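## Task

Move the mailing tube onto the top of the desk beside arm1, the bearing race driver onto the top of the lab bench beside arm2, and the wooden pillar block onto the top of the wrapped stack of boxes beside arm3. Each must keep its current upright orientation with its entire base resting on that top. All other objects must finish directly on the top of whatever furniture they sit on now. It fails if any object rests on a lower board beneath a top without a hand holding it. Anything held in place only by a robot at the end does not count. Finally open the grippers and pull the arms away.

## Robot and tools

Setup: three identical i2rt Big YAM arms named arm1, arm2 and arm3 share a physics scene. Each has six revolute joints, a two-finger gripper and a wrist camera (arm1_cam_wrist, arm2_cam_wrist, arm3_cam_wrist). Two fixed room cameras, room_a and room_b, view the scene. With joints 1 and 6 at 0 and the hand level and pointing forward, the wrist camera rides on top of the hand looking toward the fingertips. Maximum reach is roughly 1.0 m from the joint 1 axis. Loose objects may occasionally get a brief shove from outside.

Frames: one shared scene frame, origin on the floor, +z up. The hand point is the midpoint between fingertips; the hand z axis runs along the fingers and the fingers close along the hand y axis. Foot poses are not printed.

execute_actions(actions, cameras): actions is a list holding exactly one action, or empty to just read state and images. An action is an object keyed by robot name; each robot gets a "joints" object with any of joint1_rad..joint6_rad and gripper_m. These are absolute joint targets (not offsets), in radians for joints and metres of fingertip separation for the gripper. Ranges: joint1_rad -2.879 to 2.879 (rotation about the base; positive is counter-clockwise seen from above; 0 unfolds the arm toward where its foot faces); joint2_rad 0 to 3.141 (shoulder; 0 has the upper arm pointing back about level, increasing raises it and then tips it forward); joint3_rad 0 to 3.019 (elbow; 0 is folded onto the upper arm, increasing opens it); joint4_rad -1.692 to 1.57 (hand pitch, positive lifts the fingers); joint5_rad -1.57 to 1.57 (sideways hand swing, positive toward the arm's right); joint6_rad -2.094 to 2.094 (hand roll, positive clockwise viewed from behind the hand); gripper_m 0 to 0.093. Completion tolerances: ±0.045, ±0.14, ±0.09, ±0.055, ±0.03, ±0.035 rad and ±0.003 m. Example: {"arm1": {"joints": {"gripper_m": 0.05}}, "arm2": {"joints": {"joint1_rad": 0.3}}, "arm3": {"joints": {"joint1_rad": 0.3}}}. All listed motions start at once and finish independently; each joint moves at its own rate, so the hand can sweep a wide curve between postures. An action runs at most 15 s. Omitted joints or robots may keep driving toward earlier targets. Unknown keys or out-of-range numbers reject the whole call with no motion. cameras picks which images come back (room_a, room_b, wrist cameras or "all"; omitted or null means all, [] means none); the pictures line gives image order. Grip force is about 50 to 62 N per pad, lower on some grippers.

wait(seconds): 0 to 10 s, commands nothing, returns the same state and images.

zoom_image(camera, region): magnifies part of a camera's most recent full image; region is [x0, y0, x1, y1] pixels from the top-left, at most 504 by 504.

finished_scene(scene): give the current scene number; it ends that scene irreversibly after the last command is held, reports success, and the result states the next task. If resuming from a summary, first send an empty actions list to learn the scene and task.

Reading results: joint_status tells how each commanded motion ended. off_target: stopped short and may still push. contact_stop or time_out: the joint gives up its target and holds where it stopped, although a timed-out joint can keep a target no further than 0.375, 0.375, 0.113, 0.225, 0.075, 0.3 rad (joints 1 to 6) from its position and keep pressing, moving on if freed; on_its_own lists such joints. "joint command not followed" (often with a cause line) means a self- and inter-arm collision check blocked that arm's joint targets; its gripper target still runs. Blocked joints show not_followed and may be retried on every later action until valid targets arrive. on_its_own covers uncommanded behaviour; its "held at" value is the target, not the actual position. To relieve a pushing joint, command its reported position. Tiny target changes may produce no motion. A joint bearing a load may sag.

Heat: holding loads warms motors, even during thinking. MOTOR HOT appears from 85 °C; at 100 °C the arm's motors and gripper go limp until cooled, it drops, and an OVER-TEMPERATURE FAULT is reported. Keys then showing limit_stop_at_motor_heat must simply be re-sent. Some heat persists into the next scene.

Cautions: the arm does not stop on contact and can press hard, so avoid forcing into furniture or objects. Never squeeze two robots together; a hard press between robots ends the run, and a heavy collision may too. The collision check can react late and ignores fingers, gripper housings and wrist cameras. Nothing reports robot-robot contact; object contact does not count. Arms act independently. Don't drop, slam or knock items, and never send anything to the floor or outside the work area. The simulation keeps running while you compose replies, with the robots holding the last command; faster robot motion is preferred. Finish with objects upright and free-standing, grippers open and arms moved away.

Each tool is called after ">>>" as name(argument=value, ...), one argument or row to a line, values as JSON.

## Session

>>> execute_actions(
  actions=[],
)

Scene clock: 0.00 s.
Motor temperatures (°C, as the motors report them): arm1=[29 34 36 30 30 26] | arm2=[27 31 34 29 26 28] | arm3=[30 29 36 26 26 28]
arm1.joint_positions: joint1_rad=-0.361 joint2_rad=+0.361 joint3_rad=+1.457 joint4_rad=-1.550 joint5_rad=-0.121 joint6_rad=-0.764 gripper_m=+0.095
arm1.joint_status: not commanded
arm1.hand: x=+0.7298 y=+0.2488 z=+1.5410 quat_wxyz=(-0.302, -0.222, -0.817, +0.438) (m; scene frame)
arm2.joint_positions: joint1_rad=+0.676 joint2_rad=+0.527 joint3_rad=+1.626 joint4_rad=-1.300 joint5_rad=-0.213 joint6_rad=+0.765 gripper_m=+0.095
arm2.joint_status: not commanded
arm2.hand: x=+0.0868 y=-0.7267 z=+1.5294 quat_wxyz=(-0.460, -0.038, -0.772, -0.436) (m; scene frame)
arm3.joint_positions: joint1_rad=+0.235 joint2_rad=+0.549 joint3_rad=+1.512 joint4_rad=-1.545 joint5_rad=-0.015 joint6_rad=-0.140 gripper_m=+0.094
arm3.joint_status: not commanded
arm3.hand: x=-0.6498 y=+0.6495 z=+1.4442 quat_wxyz=(-0.386, +0.608, -0.634, -0.281) (m; scene frame)
pictures: arm1_cam_wrist, arm2_cam_wrist, arm3_cam_wrist, room_a, room_b
Images, in order (width x height): arm1_cam_wrist 616x616, arm2_cam_wrist 616x616, arm3_cam_wrist 616x616, room_a 504x504, room_b 504x504.

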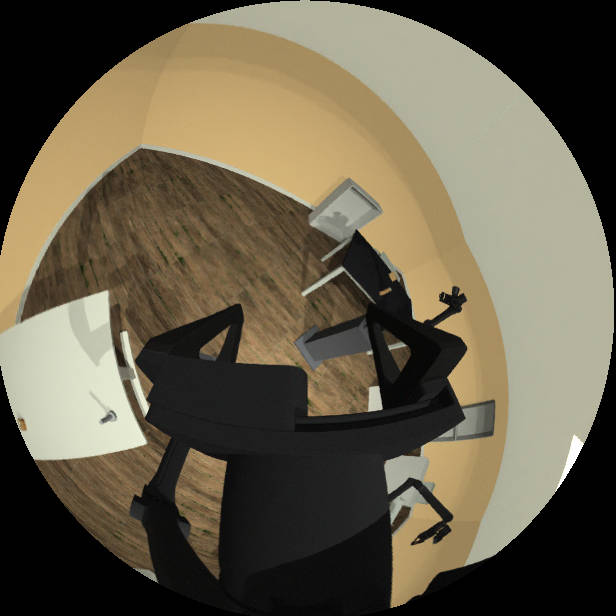

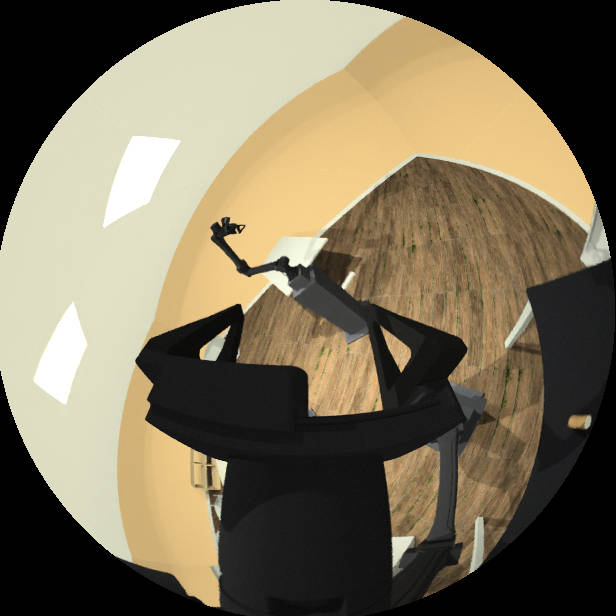

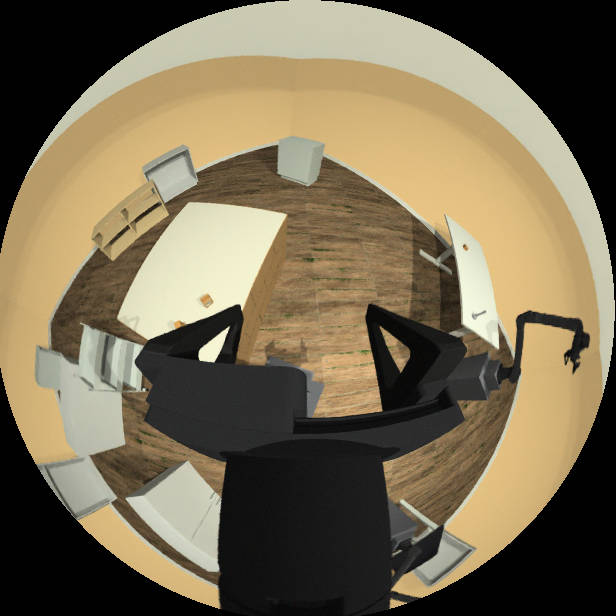

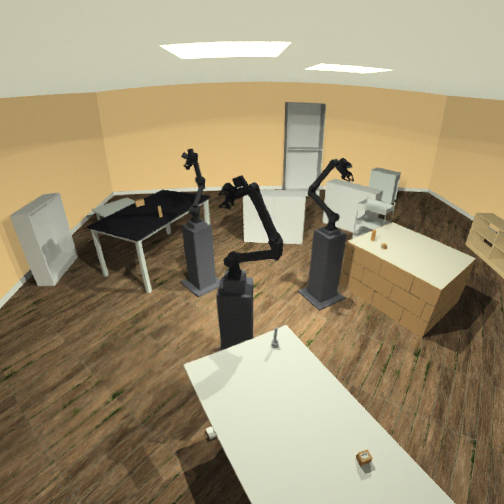

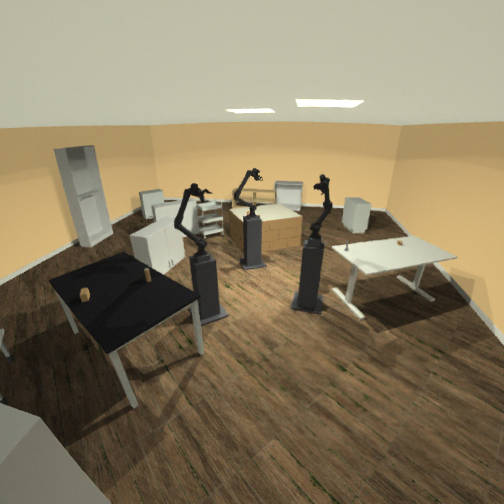

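>>> execute_actions(
  actions=[],
)

Scene clock: 30.50 s.
Motor temperatures (°C, as the motors report them): arm1=[29 34 37 30 30 26] | arm2=[27 31 36 29 26 28] | arm3=[30 29 39 26 26 28]
arm1.joint_positions: joint1_rad=-0.361 joint2_rad=+0.361 joint3_rad=+1.457 joint4_rad=-1.550 joint5_rad=-0.121 joint6_rad=-0.764 gripper_m=+0.095
arm1.joint_status: not commanded
arm1.hand: x=+0.7298 y=+0.2488 z=+1.5410 quat_wxyz=(-0.302, -0.222, -0.817, +0.438) (m; scene frame)
arm2.joint_positions: joint1_rad=+0.676 joint2_rad=+0.527 joint3_rad=+1.626 joint4_rad=-1.300 joint5_rad=-0.213 joint6_rad=+0.765 gripper_m=+0.095
arm2.joint_status: not commanded
arm2.hand: x=+0.0868 y=-0.7267 z=+1.5294 quat_wxyz=(-0.460, -0.038, -0.772, -0.436) (m; scene frame)
arm3.joint_positions: joint1_rad=+0.235 joint2_rad=+0.549 joint3_rad=+1.512 joint4_rad=-1.545 joint5_rad=-0.015 joint6_rad=-0.140 gripper_m=+0.094
arm3.joint_status: not commanded
arm3.hand: x=-0.6498 y=+0.6495 z=+1.4442 quat_wxyz=(-0.386, +0.608, -0.634, -0.281) (m; scene frame)
pictures: arm1_cam_wrist, arm2_cam_wrist, arm3_cam_wrist, room_a, room_b
Images, in order (width x height): arm1_cam_wrist 616x616, arm2_cam_wrist 616x616, arm3_cam_wrist 616x616, room_a 504x504, room_b 504x504.

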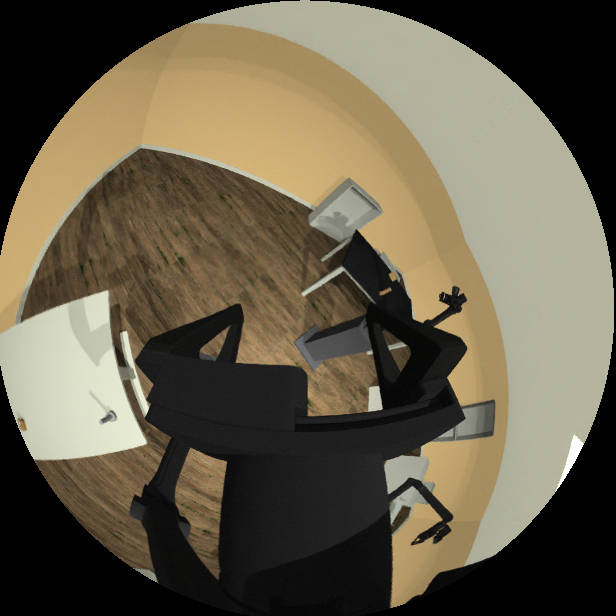

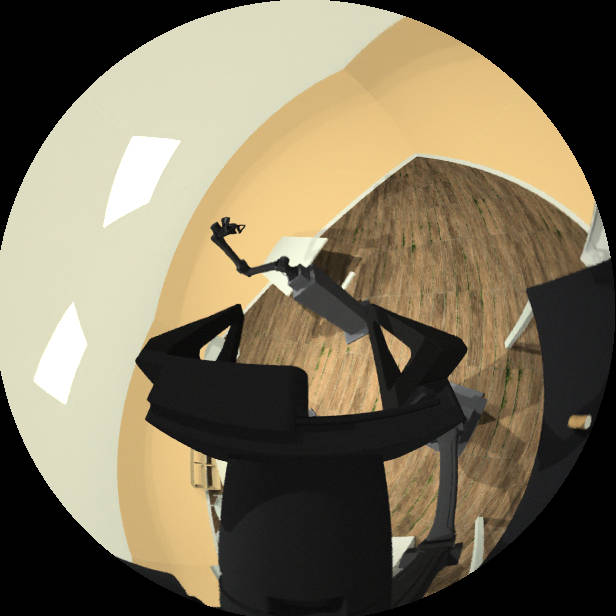

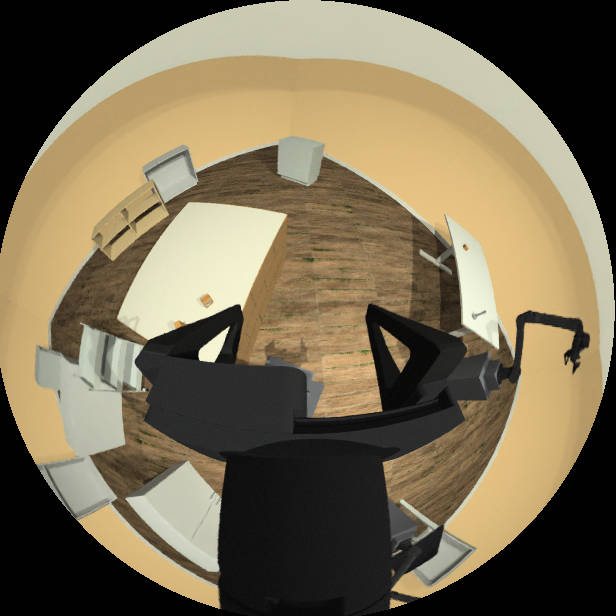

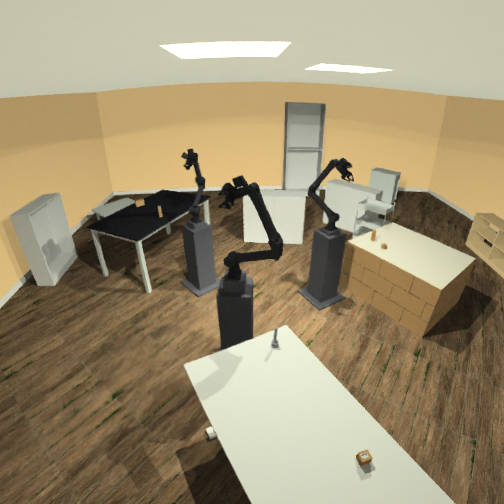

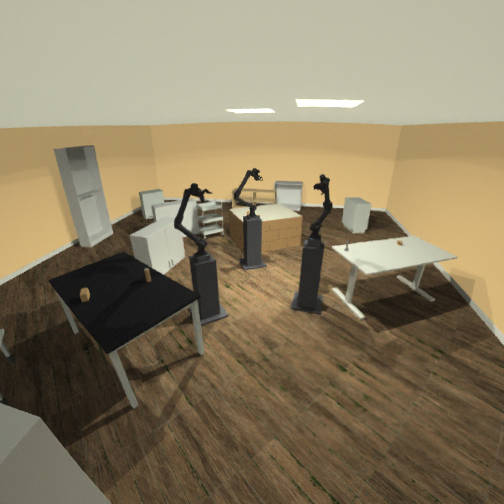

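>>> zoom_image(
  camera="room_a",
  region=[330, 200, 430, 270],
)

>>> zoom_image(
  camera="room_a",
  region=[230, 310, 330, 370],
)

>>> zoom_image(
  camera="room_b",
  region=[50, 240, 220, 350],
)

>>> zoom_image(
  camera="arm3_cam_wrist",
  region=[120, 260, 280, 380],
)

Region (330, 200, 430, 270) of room_a's 504x504 image, scaled by 5.040, with more detail than that image has; it fills the top 353 rows of this view, and the rest is white.

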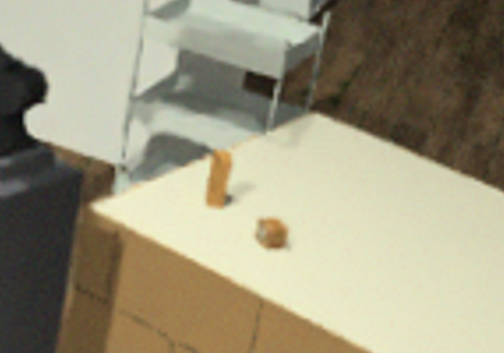

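Region (230, 310, 330, 370) of room_a's 504x504 image, scaled by 5.040, with more detail than that image has; it fills the top 302 rows of this view, and the rest is white.

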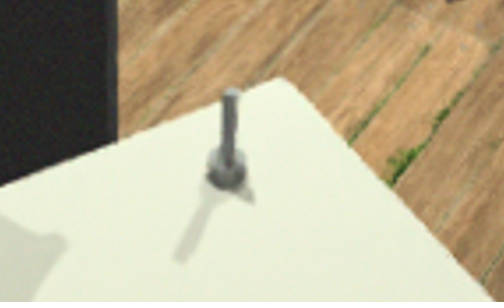

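Region (50, 240, 220, 350) of room_b's 504x504 image, scaled by 2.965, with more detail than that image has; it fills the top 326 rows of this view, and the rest is white.

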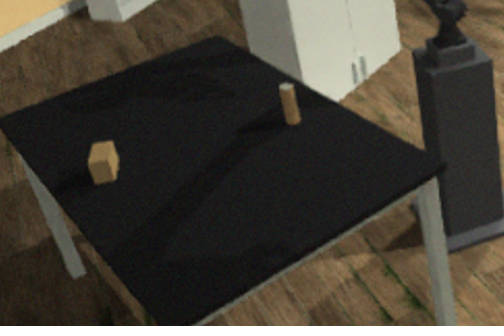

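Region (120, 260, 280, 380) of arm3_cam_wrist's 616x616 image, scaled by 3.150, with more detail than that image has; it fills the top 378 rows of this view, and the rest is white.

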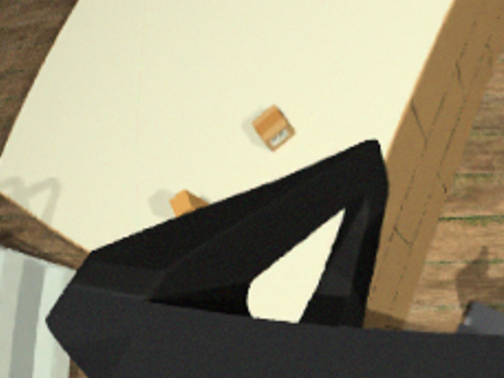

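>>> execute_actions(
  actions=[
    {"arm1": {"joints": {"joint1_rad": 2.19, "joint2_rad": 1.271, "joint3_rad": 0.293, "joint4_rad": 0.178, "joint5_rad": 0.0, "joint6_rad": 0.0}}, "arm2": {"joints": {"joint1_rad": -1.25, "joint2_rad": 1.039, "joint3_rad": 0.567, "joint4_rad": -0.328, "joint5_rad": 0.0, "joint6_rad": 0.0}}},
  ],
)

Scene clock: 146.07 s.
Motor temperatures (°C, as the motors report them): arm1=[29 33 36 30 30 26] | arm2=[27 31 36 29 26 28] | arm3=[30 28 39 26 26 28]
arm1.joint_positions: joint1_rad=+2.187 joint2_rad=+1.262 joint3_rad=+0.305 joint4_rad=+0.162 joint5_rad=-0.001 joint6_rad=-0.012 gripper_m=+0.095
arm1.joint_status: all done
arm1.hand: x=+0.8327 y=+0.6650 z=+1.0049 quat_wxyz=(-0.316, +0.520, -0.766, -0.208) (m; scene frame)
arm2.joint_positions: joint1_rad=-1.242 joint2_rad=+1.052 joint3_rad=+0.569 joint4_rad=-0.354 joint5_rad=+0.000 joint6_rad=+0.014 gripper_m=+0.095
arm2.joint_status: all done
arm2.hand: x=+0.0375 y=-1.2167 z=+0.9912 quat_wxyz=(-0.273, -0.615, -0.702, +0.233) (m; scene frame)
arm3.joint_positions: joint1_rad=+0.235 joint2_rad=+0.549 joint3_rad=+1.512 joint4_rad=-1.545 joint5_rad=-0.015 joint6_rad=-0.140 gripper_m=+0.094
arm3.joint_status: not commanded
arm3.hand: x=-0.6498 y=+0.6495 z=+1.4442 quat_wxyz=(-0.386, +0.608, -0.634, -0.281) (m; scene frame)
pictures: arm1_cam_wrist, arm2_cam_wrist, arm3_cam_wrist, room_a, room_b
Images, in order (width x height): arm1_cam_wrist 616x616, arm2_cam_wrist 616x616, arm3_cam_wrist 616x616, room_a 504x504, room_b 504x504.

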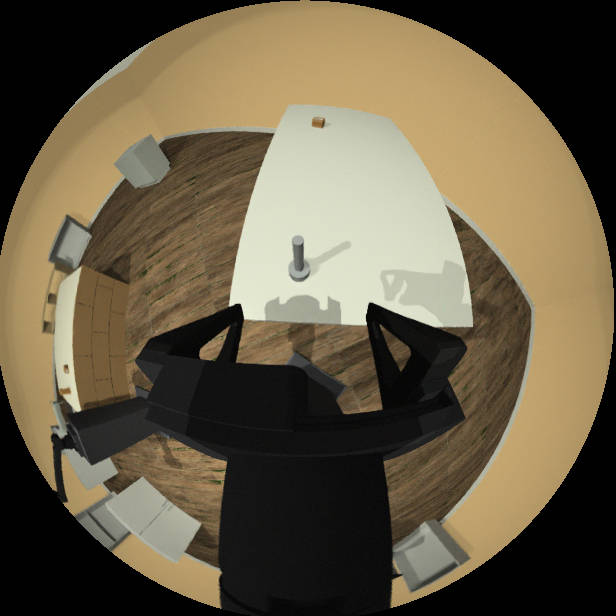

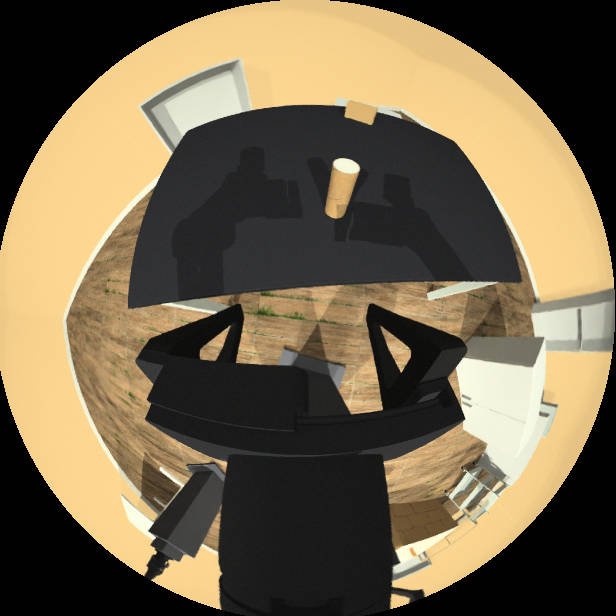

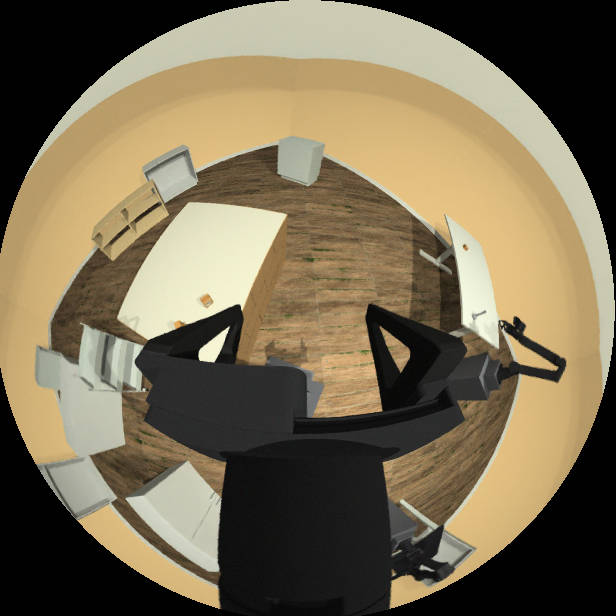

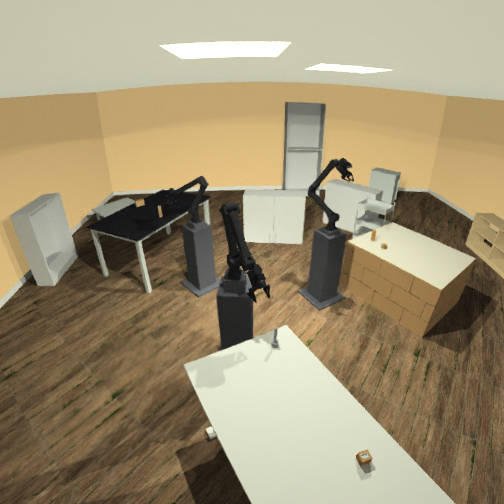

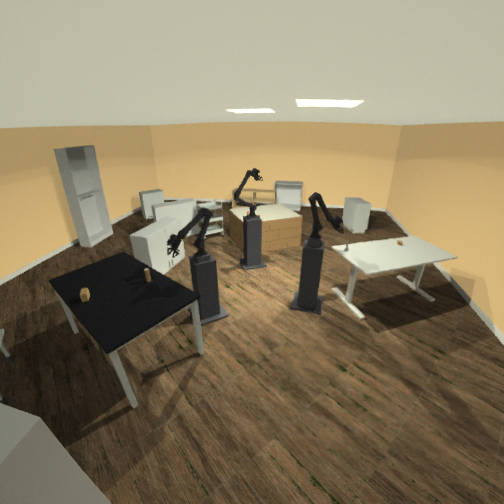

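>>> zoom_image(
  camera="arm1_cam_wrist",
  region=[240, 220, 360, 340],
)

>>> zoom_image(
  camera="arm2_cam_wrist",
  region=[280, 140, 400, 260],
)

Region (240, 220, 360, 340) of arm1_cam_wrist's 616x616 image, scaled by 4.200, with more detail than that image has.

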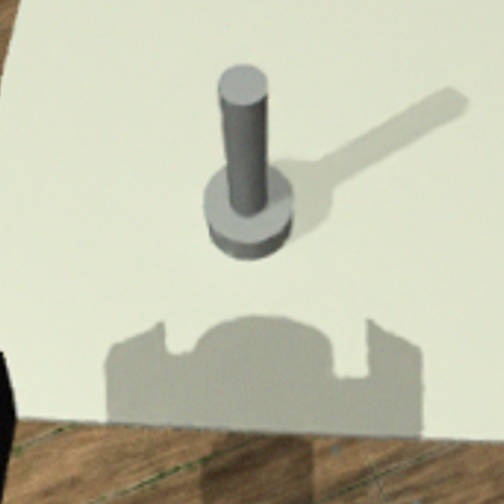

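Region (280, 140, 400, 260) of arm2_cam_wrist's 616x616 image, scaled by 4.200, with more detail than that image has.

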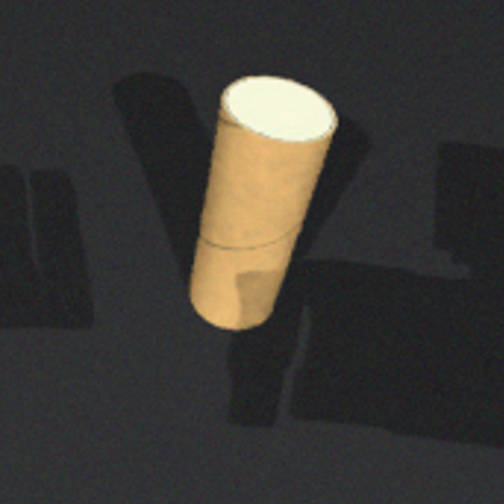

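>>> execute_actions(
  actions=[
    {"arm1": {"joints": {"joint1_rad": 2.212, "joint2_rad": 1.685, "joint3_rad": 0.624, "joint4_rad": 0.27}}, "arm2": {"joints": {"joint1_rad": -1.35, "joint2_rad": 1.638, "joint3_rad": 1.188, "joint4_rad": -0.35}}, "arm3": {"joints": {"joint1_rad": -0.9, "joint5_rad": 0.0, "joint6_rad": 0.0}}},
  ],
  cameras=["arm1_cam_wrist", "arm2_cam_wrist", "room_b"],
)

Scene clock: 233.37 s.
Motor temperatures (°C, as the motors report them): arm1=[29 32 36 30 30 26] | arm2=[27 31 37 29 26 28] | arm3=[30 28 40 26 26 28]
arm1.joint_positions: joint1_rad=+2.205 joint2_rad=+1.676 joint3_rad=+0.606 joint4_rad=+0.261 joint5_rad=-0.001 joint6_rad=-0.012 gripper_m=+0.095
arm1.joint_status: all done
arm1.hand: x=+0.8701 y=+0.7780 z=+0.9680 quat_wxyz=(-0.309, +0.528, -0.763, -0.207) (m; scene frame)
arm2.joint_positions: joint1_rad=-1.345 joint2_rad=+1.635 joint3_rad=+1.127 joint4_rad=-0.354 joint5_rad=+0.000 joint6_rad=+0.013 gripper_m=+0.095
arm2.joint_status: all done
arm2.hand: x=+0.0057 y=-1.4322 z=+0.9902 quat_wxyz=(-0.253, -0.653, -0.672, +0.239) (m; scene frame)
arm3.joint_positions: joint1_rad=-0.894 joint2_rad=+0.549 joint3_rad=+1.512 joint4_rad=-1.545 joint5_rad=-0.001 joint6_rad=-0.009 gripper_m=+0.094
arm3.joint_status: all done
arm3.hand: x=-0.5250 y=+0.5330 z=+1.4443 quat_wxyz=(-0.474, +0.113, -0.872, -0.059) (m; scene frame)
pictures: arm1_cam_wrist, arm2_cam_wrist, room_b
Images, in order (width x height): arm1_cam_wrist 616x616, arm2_cam_wrist 616x616, room_b 504x504.

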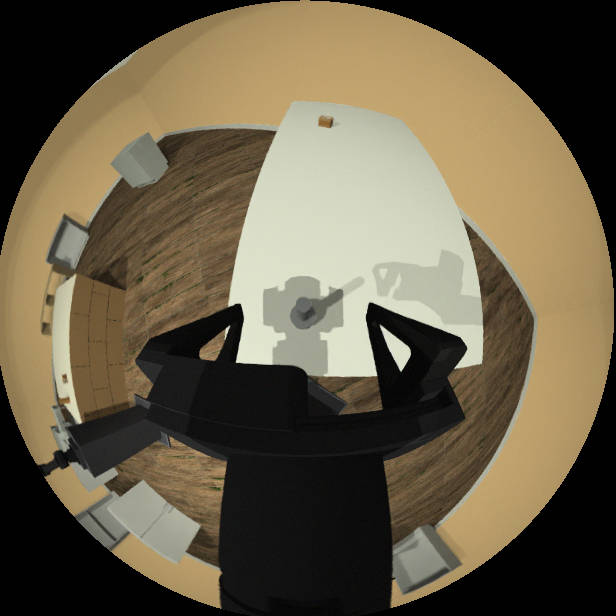

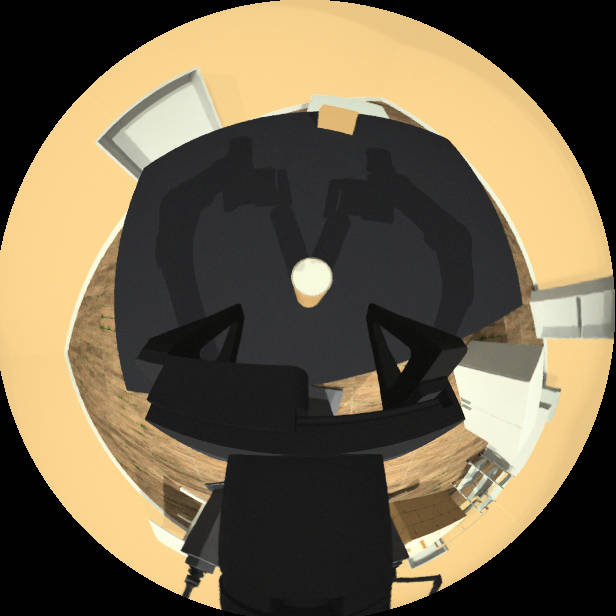

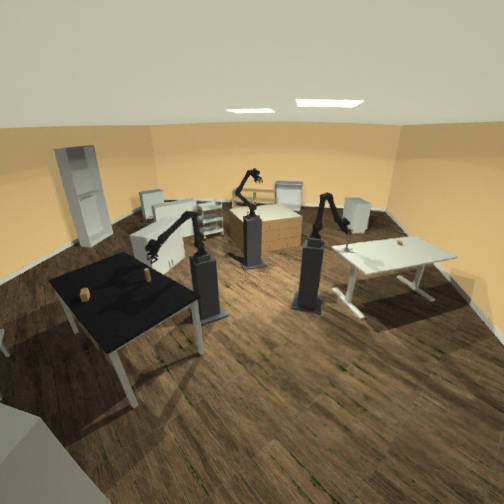

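>>> zoom_image(
  camera="arm1_cam_wrist",
  region=[250, 260, 360, 370],
)

>>> zoom_image(
  camera="arm2_cam_wrist",
  region=[250, 230, 370, 350],
)

Region (250, 260, 360, 370) of arm1_cam_wrist's 616x616 image, scaled by 4.582, with more detail than that image has.

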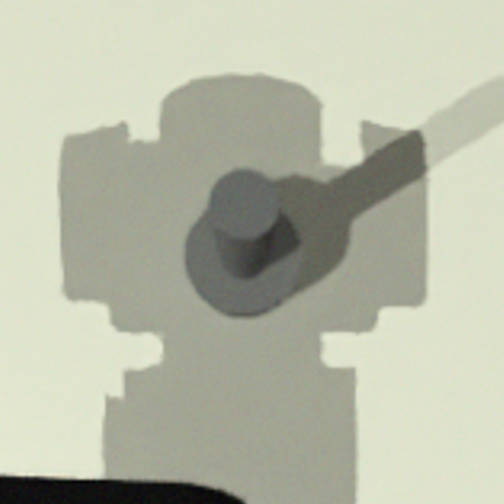

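Region (250, 230, 370, 350) of arm2_cam_wrist's 616x616 image, scaled by 4.200, with more detail than that image has.

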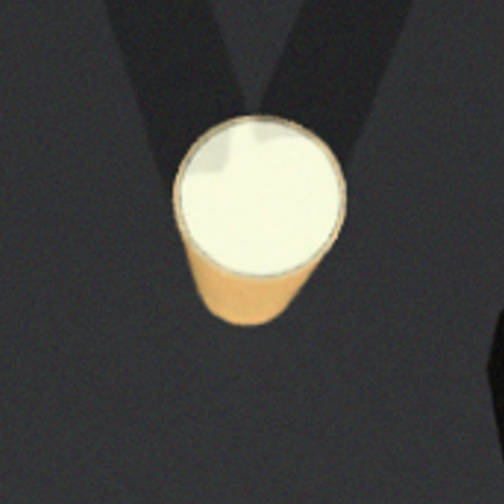

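>>> execute_actions(
  actions=[
    {"arm1": {"joints": {"joint1_rad": 2.212, "joint2_rad": 2.213, "joint3_rad": 0.775, "joint4_rad": 0.672}}, "arm2": {"joints": {"joint1_rad": -1.362, "joint2_rad": 1.926, "joint3_rad": 1.215, "joint4_rad": -0.015}}, "arm3": {"joints": {"joint1_rad": -1.771}}},
  ],
  cameras=["arm1_cam_wrist", "arm2_cam_wrist", "room_a", "room_b"],
)

Scene clock: 303.10 s.
Motor temperatures (°C, as the motors report them): arm1=[29 33 36 30 30 26] | arm2=[27 32 44 29 26 28] | arm3=[30 28 40 26 26 28]
arm1.joint_positions: joint1_rad=+2.205 joint2_rad=+2.218 joint3_rad=+0.774 joint4_rad=+0.655 joint5_rad=-0.001 joint6_rad=-0.012 gripper_m=+0.095
arm1.joint_status: all done
arm1.hand: x=+0.8863 y=+0.8184 z=+0.8192 quat_wxyz=(-0.317, +0.526, -0.760, -0.212) (m; scene frame)
arm2.joint_positions: joint1_rad=-1.346 joint2_rad=+1.955 joint3_rad=+1.180 joint4_rad=-0.040 joint5_rad=+0.000 joint6_rad=+0.013 gripper_m=+0.095
arm2.joint_status: all done
arm2.hand: x=+0.0077 y=-1.4929 z=+0.8688 quat_wxyz=(-0.268, -0.648, -0.666, +0.254) (m; scene frame)
arm3.joint_positions: joint1_rad=-1.765 joint2_rad=+0.549 joint3_rad=+1.512 joint4_rad=-1.545 joint5_rad=-0.001 joint6_rad=-0.008 gripper_m=+0.094
arm3.joint_status: all done
arm3.hand: x=-0.5498 y=+0.4024 z=+1.4436 quat_wxyz=(-0.453, -0.267, -0.838, +0.144) (m; scene frame)
pictures: arm1_cam_wrist, arm2_cam_wrist, room_a, room_b
Images, in order (width x height): arm1_cam_wrist 616x616, arm2_cam_wrist 616x616, room_a 504x504, room_b 504x504.

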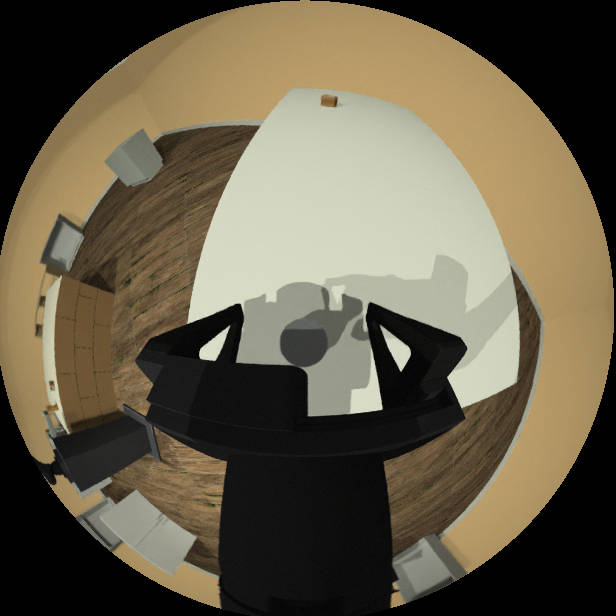

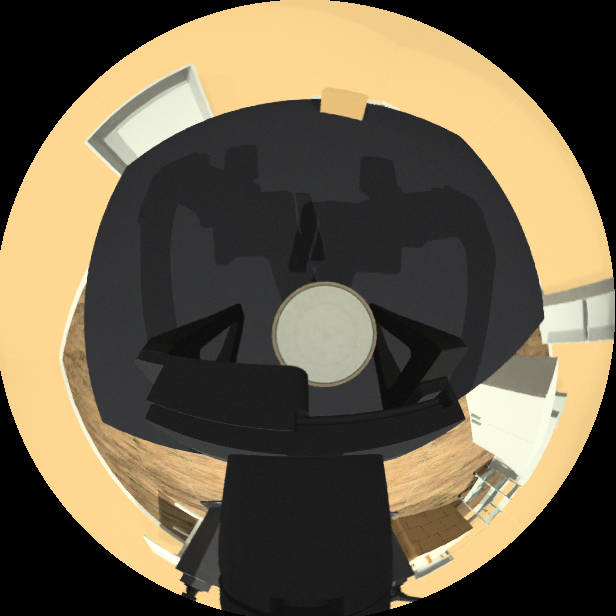

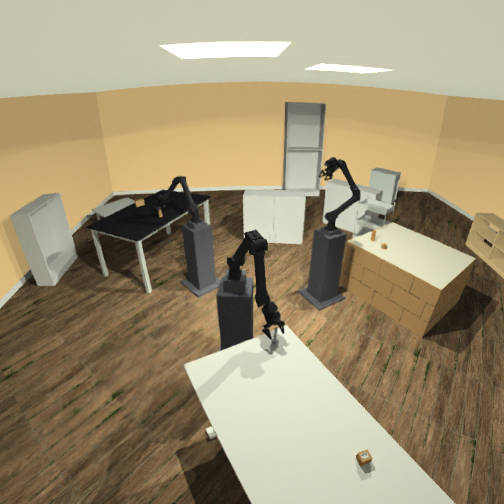

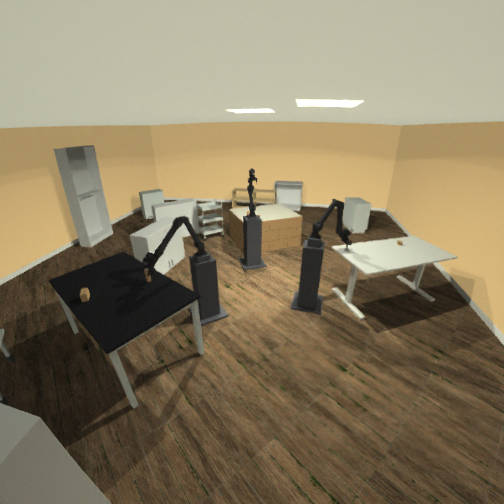

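>>> zoom_image(
  camera="arm1_cam_wrist",
  region=[230, 280, 380, 400],
)

>>> zoom_image(
  camera="room_a",
  region=[230, 290, 320, 370],
)

Region (230, 280, 380, 400) of arm1_cam_wrist's 616x616 image, scaled by 3.360, with more detail than that image has; it fills the top 403 rows of this view, and the rest is white.

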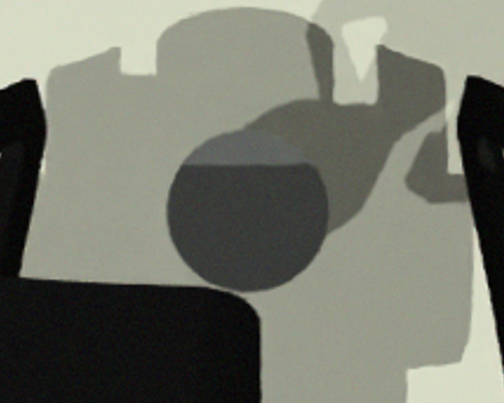

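Region (230, 290, 320, 370) of room_a's 504x504 image, scaled by 5.600, with more detail than that image has.

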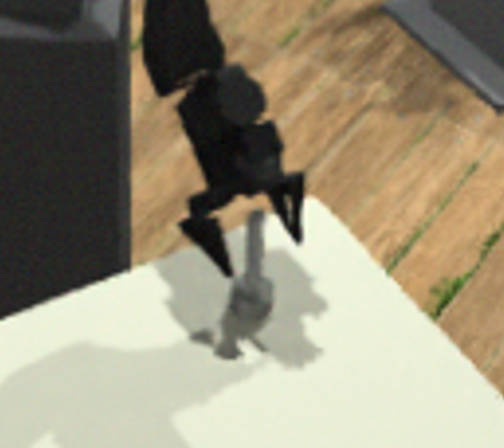

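>>> execute_actions(
  actions=[
    {"arm1": {"joints": {"joint2_rad": 2.088, "joint3_rad": 0.708, "joint4_rad": 0.57}}, "arm2": {"joints": {"joint1_rad": -1.378, "joint2_rad": 1.876, "joint3_rad": 1.19}}},
  ],
  cameras=["arm1_cam_wrist", "arm2_cam_wrist"],
)

Scene clock: 355.17 s.
Motor temperatures (°C, as the motors report them): arm1=[29 34 34 30 30 26] | arm2=[27 34 40 29 26 28] | arm3=[30 28 40 26 26 28]
arm1.joint_positions: joint1_rad=+2.205 joint2_rad=+2.085 joint3_rad=+0.707 joint4_rad=+0.580 joint5_rad=-0.001 joint6_rad=-0.012 gripper_m=+0.095
arm1.joint_status: all done
arm1.hand: x=+0.8812 y=+0.8056 z=+0.8567 quat_wxyz=(-0.313, +0.527, -0.762, -0.210) (m; scene frame)
arm2.joint_positions: joint1_rad=-1.368 joint2_rad=+1.902 joint3_rad=+1.180 joint4_rad=-0.040 joint5_rad=+0.000 joint6_rad=+0.013 gripper_m=+0.095
arm2.joint_status: all done
arm2.hand: x=-0.0067 y=-1.4987 z=+0.9027 quat_wxyz=(-0.283, -0.648, -0.652, +0.274) (m; scene frame)
arm3.joint_positions: joint1_rad=-1.765 joint2_rad=+0.549 joint3_rad=+1.512 joint4_rad=-1.545 joint5_rad=-0.001 joint6_rad=-0.008 gripper_m=+0.094
arm3.joint_status: not commanded
arm3.hand: x=-0.5498 y=+0.4024 z=+1.4436 quat_wxyz=(-0.453, -0.267, -0.838, +0.144) (m; scene frame)
pictures: arm1_cam_wrist, arm2_cam_wrist
Images, in order (width x height): arm1_cam_wrist 616x616, arm2_cam_wrist 616x616.

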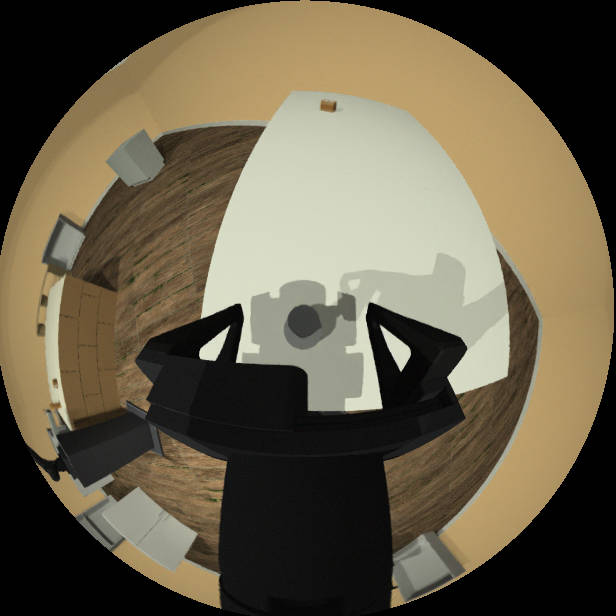

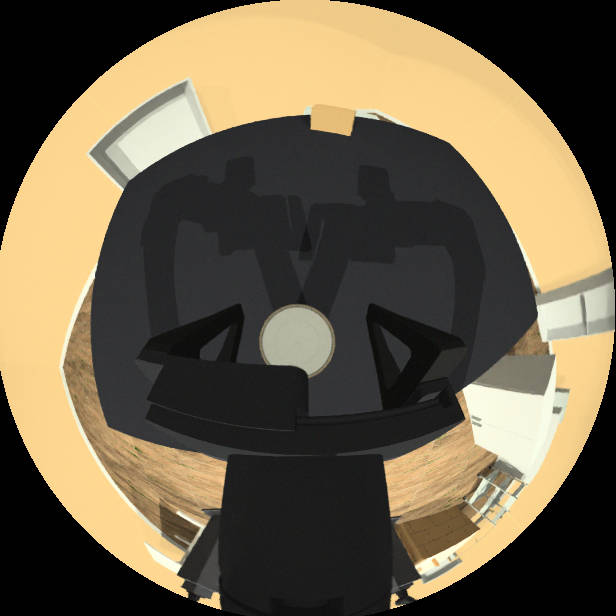

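>>> zoom_image(
  camera="arm1_cam_wrist",
  region=[230, 270, 380, 390],
)

Region (230, 270, 380, 390) of arm1_cam_wrist's 616x616 image, scaled by 3.360, with more detail than that image has; it fills the top 403 rows of this view, and the rest is white.

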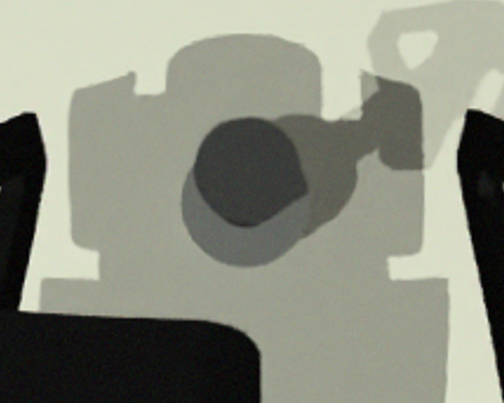

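>>> execute_actions(
  actions=[
    {"arm1": {"joints": {"gripper_m": 0.0}}, "arm2": {"joints": {"joint4_rad": -0.135, "gripper_m": 0.0}}},
  ],
  cameras=["arm1_cam_wrist", "arm2_cam_wrist"],
)

Scene clock: 389.67 s.
Motor temperatures (°C, as the motors report them): arm1=[29 34 34 30 30 26] | arm2=[27 34 39 29 26 28] | arm3=[30 28 40 26 26 28]
arm1.joint_positions: joint1_rad=+2.205 joint2_rad=+2.085 joint3_rad=+0.707 joint4_rad=+0.579 joint5_rad=-0.001 joint6_rad=-0.010 gripper_m=+0.019
arm1.joint_status: gripper_m off_target (ended at +0.019, target +0.000)
arm1.hand: x=+0.8810 y=+0.8054 z=+0.8565 quat_wxyz=(-0.312, +0.527, -0.762, -0.210) (m; scene frame)
arm2.joint_positions: joint1_rad=-1.368 joint2_rad=+1.890 joint3_rad=+1.180 joint4_rad=-0.108 joint5_rad=+0.000 joint6_rad=+0.012 gripper_m=+0.045
arm2.joint_status: gripper_m off_target (ended at +0.045, target +0.000); the others done
arm2.hand: x=-0.0070 y=-1.4879 z=+0.8986 quat_wxyz=(-0.264, -0.655, -0.660, +0.256) (m; scene frame)
arm3.joint_positions: joint1_rad=-1.765 joint2_rad=+0.549 joint3_rad=+1.512 joint4_rad=-1.545 joint5_rad=-0.001 joint6_rad=-0.008 gripper_m=+0.094
arm3.joint_status: not commanded
arm3.hand: x=-0.5498 y=+0.4024 z=+1.4436 quat_wxyz=(-0.453, -0.267, -0.838, +0.144) (m; scene frame)
pictures: arm1_cam_wrist, arm2_cam_wrist
Images, in order (width x height): arm1_cam_wrist 616x616, arm2_cam_wrist 616x616.

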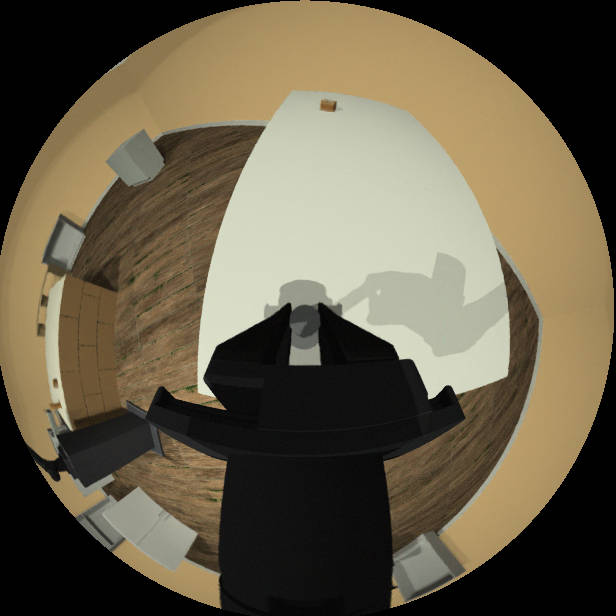

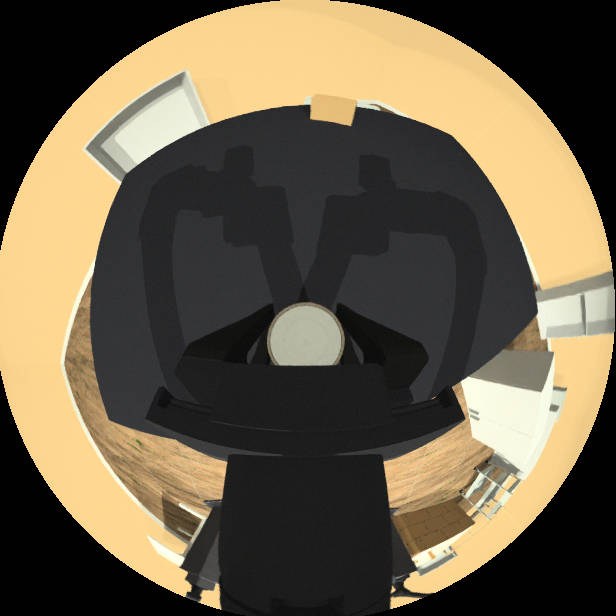

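>>> execute_actions(
  actions=[
    {"arm1": {"joints": {"joint2_rad": 1.93}}, "arm2": {"joints": {"joint4_rad": -0.108, "joint2_rad": 1.876, "gripper_m": 0.075}}},
  ],
  cameras=["arm1_cam_wrist", "arm2_cam_wrist"],
)

Scene clock: 415.83 s.
Motor temperatures (°C, as the motors report them): arm1=[29 34 34 30 30 26] | arm2=[27 35 39 29 26 28] | arm3=[30 28 40 26 26 28]
arm1.joint_positions: joint1_rad=+2.205 joint2_rad=+1.946 joint3_rad=+0.693 joint4_rad=+0.554 joint5_rad=-0.001 joint6_rad=-0.010 gripper_m=+0.019
arm1.joint_status: all done
arm1.hand: x=+0.8880 y=+0.8238 z=+0.9179 quat_wxyz=(-0.350, +0.515, -0.746, -0.236) (m; scene frame)
arm2.joint_positions: joint1_rad=-1.368 joint2_rad=+1.890 joint3_rad=+1.180 joint4_rad=-0.108 joint5_rad=+0.000 joint6_rad=+0.012 gripper_m=+0.075
arm2.joint_status: all done
arm2.hand: x=-0.0070 y=-1.4879 z=+0.8986 quat_wxyz=(-0.264, -0.655, -0.660, +0.256) (m; scene frame)
arm3.joint_positions: joint1_rad=-1.765 joint2_rad=+0.549 joint3_rad=+1.512 joint4_rad=-1.545 joint5_rad=-0.001 joint6_rad=-0.008 gripper_m=+0.094
arm3.joint_status: not commanded
arm3.hand: x=-0.5498 y=+0.4024 z=+1.4436 quat_wxyz=(-0.453, -0.267, -0.838, +0.144) (m; scene frame)
pictures: arm1_cam_wrist, arm2_cam_wrist
Images, in order (width x height): arm1_cam_wrist 616x616, arm2_cam_wrist 616x616.

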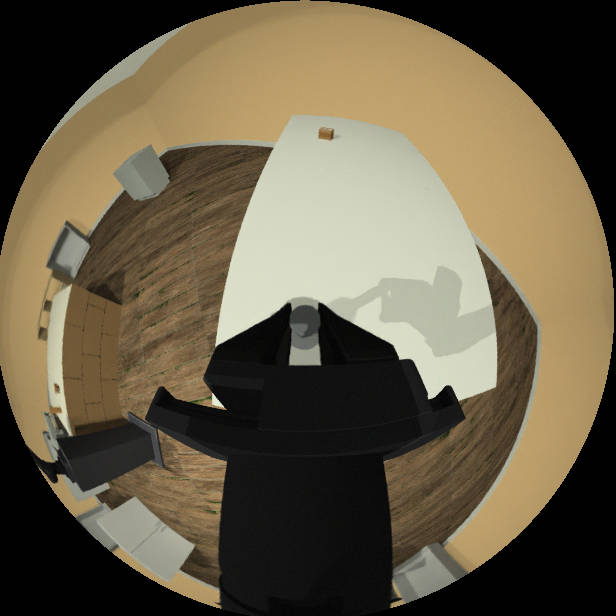

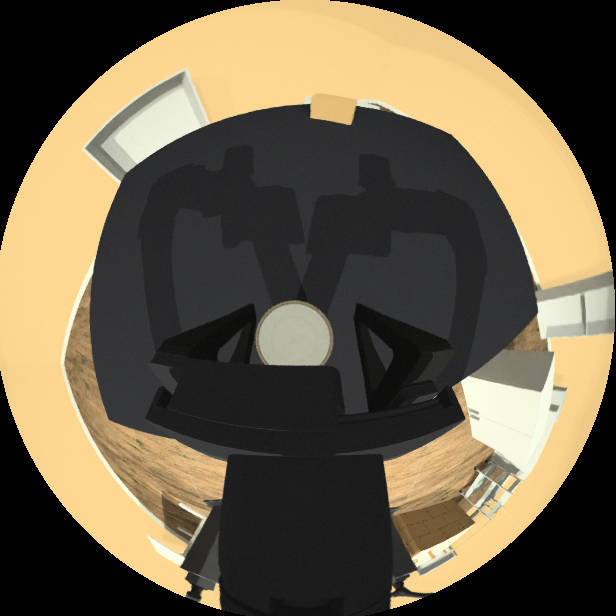

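>>> execute_actions(
  actions=[
    {"arm1": {"joints": {"joint1_rad": 1.1, "joint2_rad": 1.7, "joint3_rad": 1.0, "joint4_rad": 0.0}}, "arm2": {"joints": {"joint1_rad": -1.348, "joint2_rad": 1.895, "joint4_rad": -0.135}}},
  ],
  cameras=["arm1_cam_wrist", "arm2_cam_wrist"],
)

Scene clock: 487.23 s.
Motor temperatures (°C, as the motors report them): arm1=[29 34 34 30 30 26] | arm2=[27 35 38 29 26 28] | arm3=[30 28 40 26 26 28]
arm1.joint_positions: joint1_rad=+1.094 joint2_rad=+1.720 joint3_rad=+0.983 joint4_rad=-0.013 joint5_rad=+0.002 joint6_rad=-0.005 gripper_m=+0.019
arm1.joint_status: all done
arm1.hand: x=+1.2997 y=+0.3811 z=+1.0529 quat_wxyz=(-0.400, +0.042, -0.915, -0.015) (m; scene frame)
arm2.joint_positions: joint1_rad=-1.362 joint2_rad=+1.890 joint3_rad=+1.180 joint4_rad=-0.120 joint5_rad=+0.000 joint6_rad=+0.012 gripper_m=+0.075
arm2.joint_status: all done
arm2.hand: x=-0.0032 y=-1.4858 z=+0.8967 quat_wxyz=(-0.261, -0.655, -0.663, +0.252) (m; scene frame)
arm3.joint_positions: joint1_rad=-1.765 joint2_rad=+0.549 joint3_rad=+1.512 joint4_rad=-1.545 joint5_rad=-0.001 joint6_rad=-0.008 gripper_m=+0.094
arm3.joint_status: not commanded
arm3.hand: x=-0.5498 y=+0.4024 z=+1.4436 quat_wxyz=(-0.453, -0.267, -0.838, +0.144) (m; scene frame)
pictures: arm1_cam_wrist, arm2_cam_wrist
Images, in order (width x height): arm1_cam_wrist 616x616, arm2_cam_wrist 616x616.

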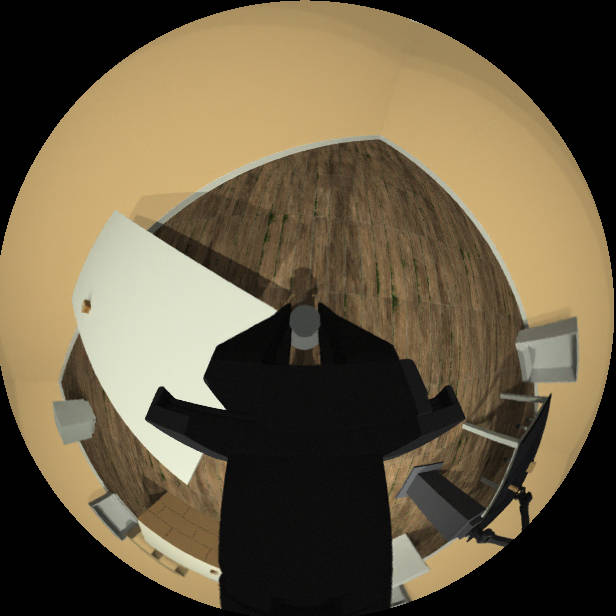

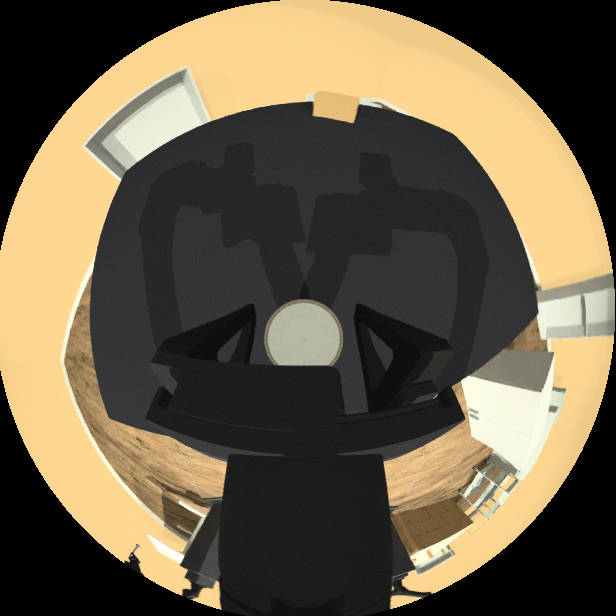

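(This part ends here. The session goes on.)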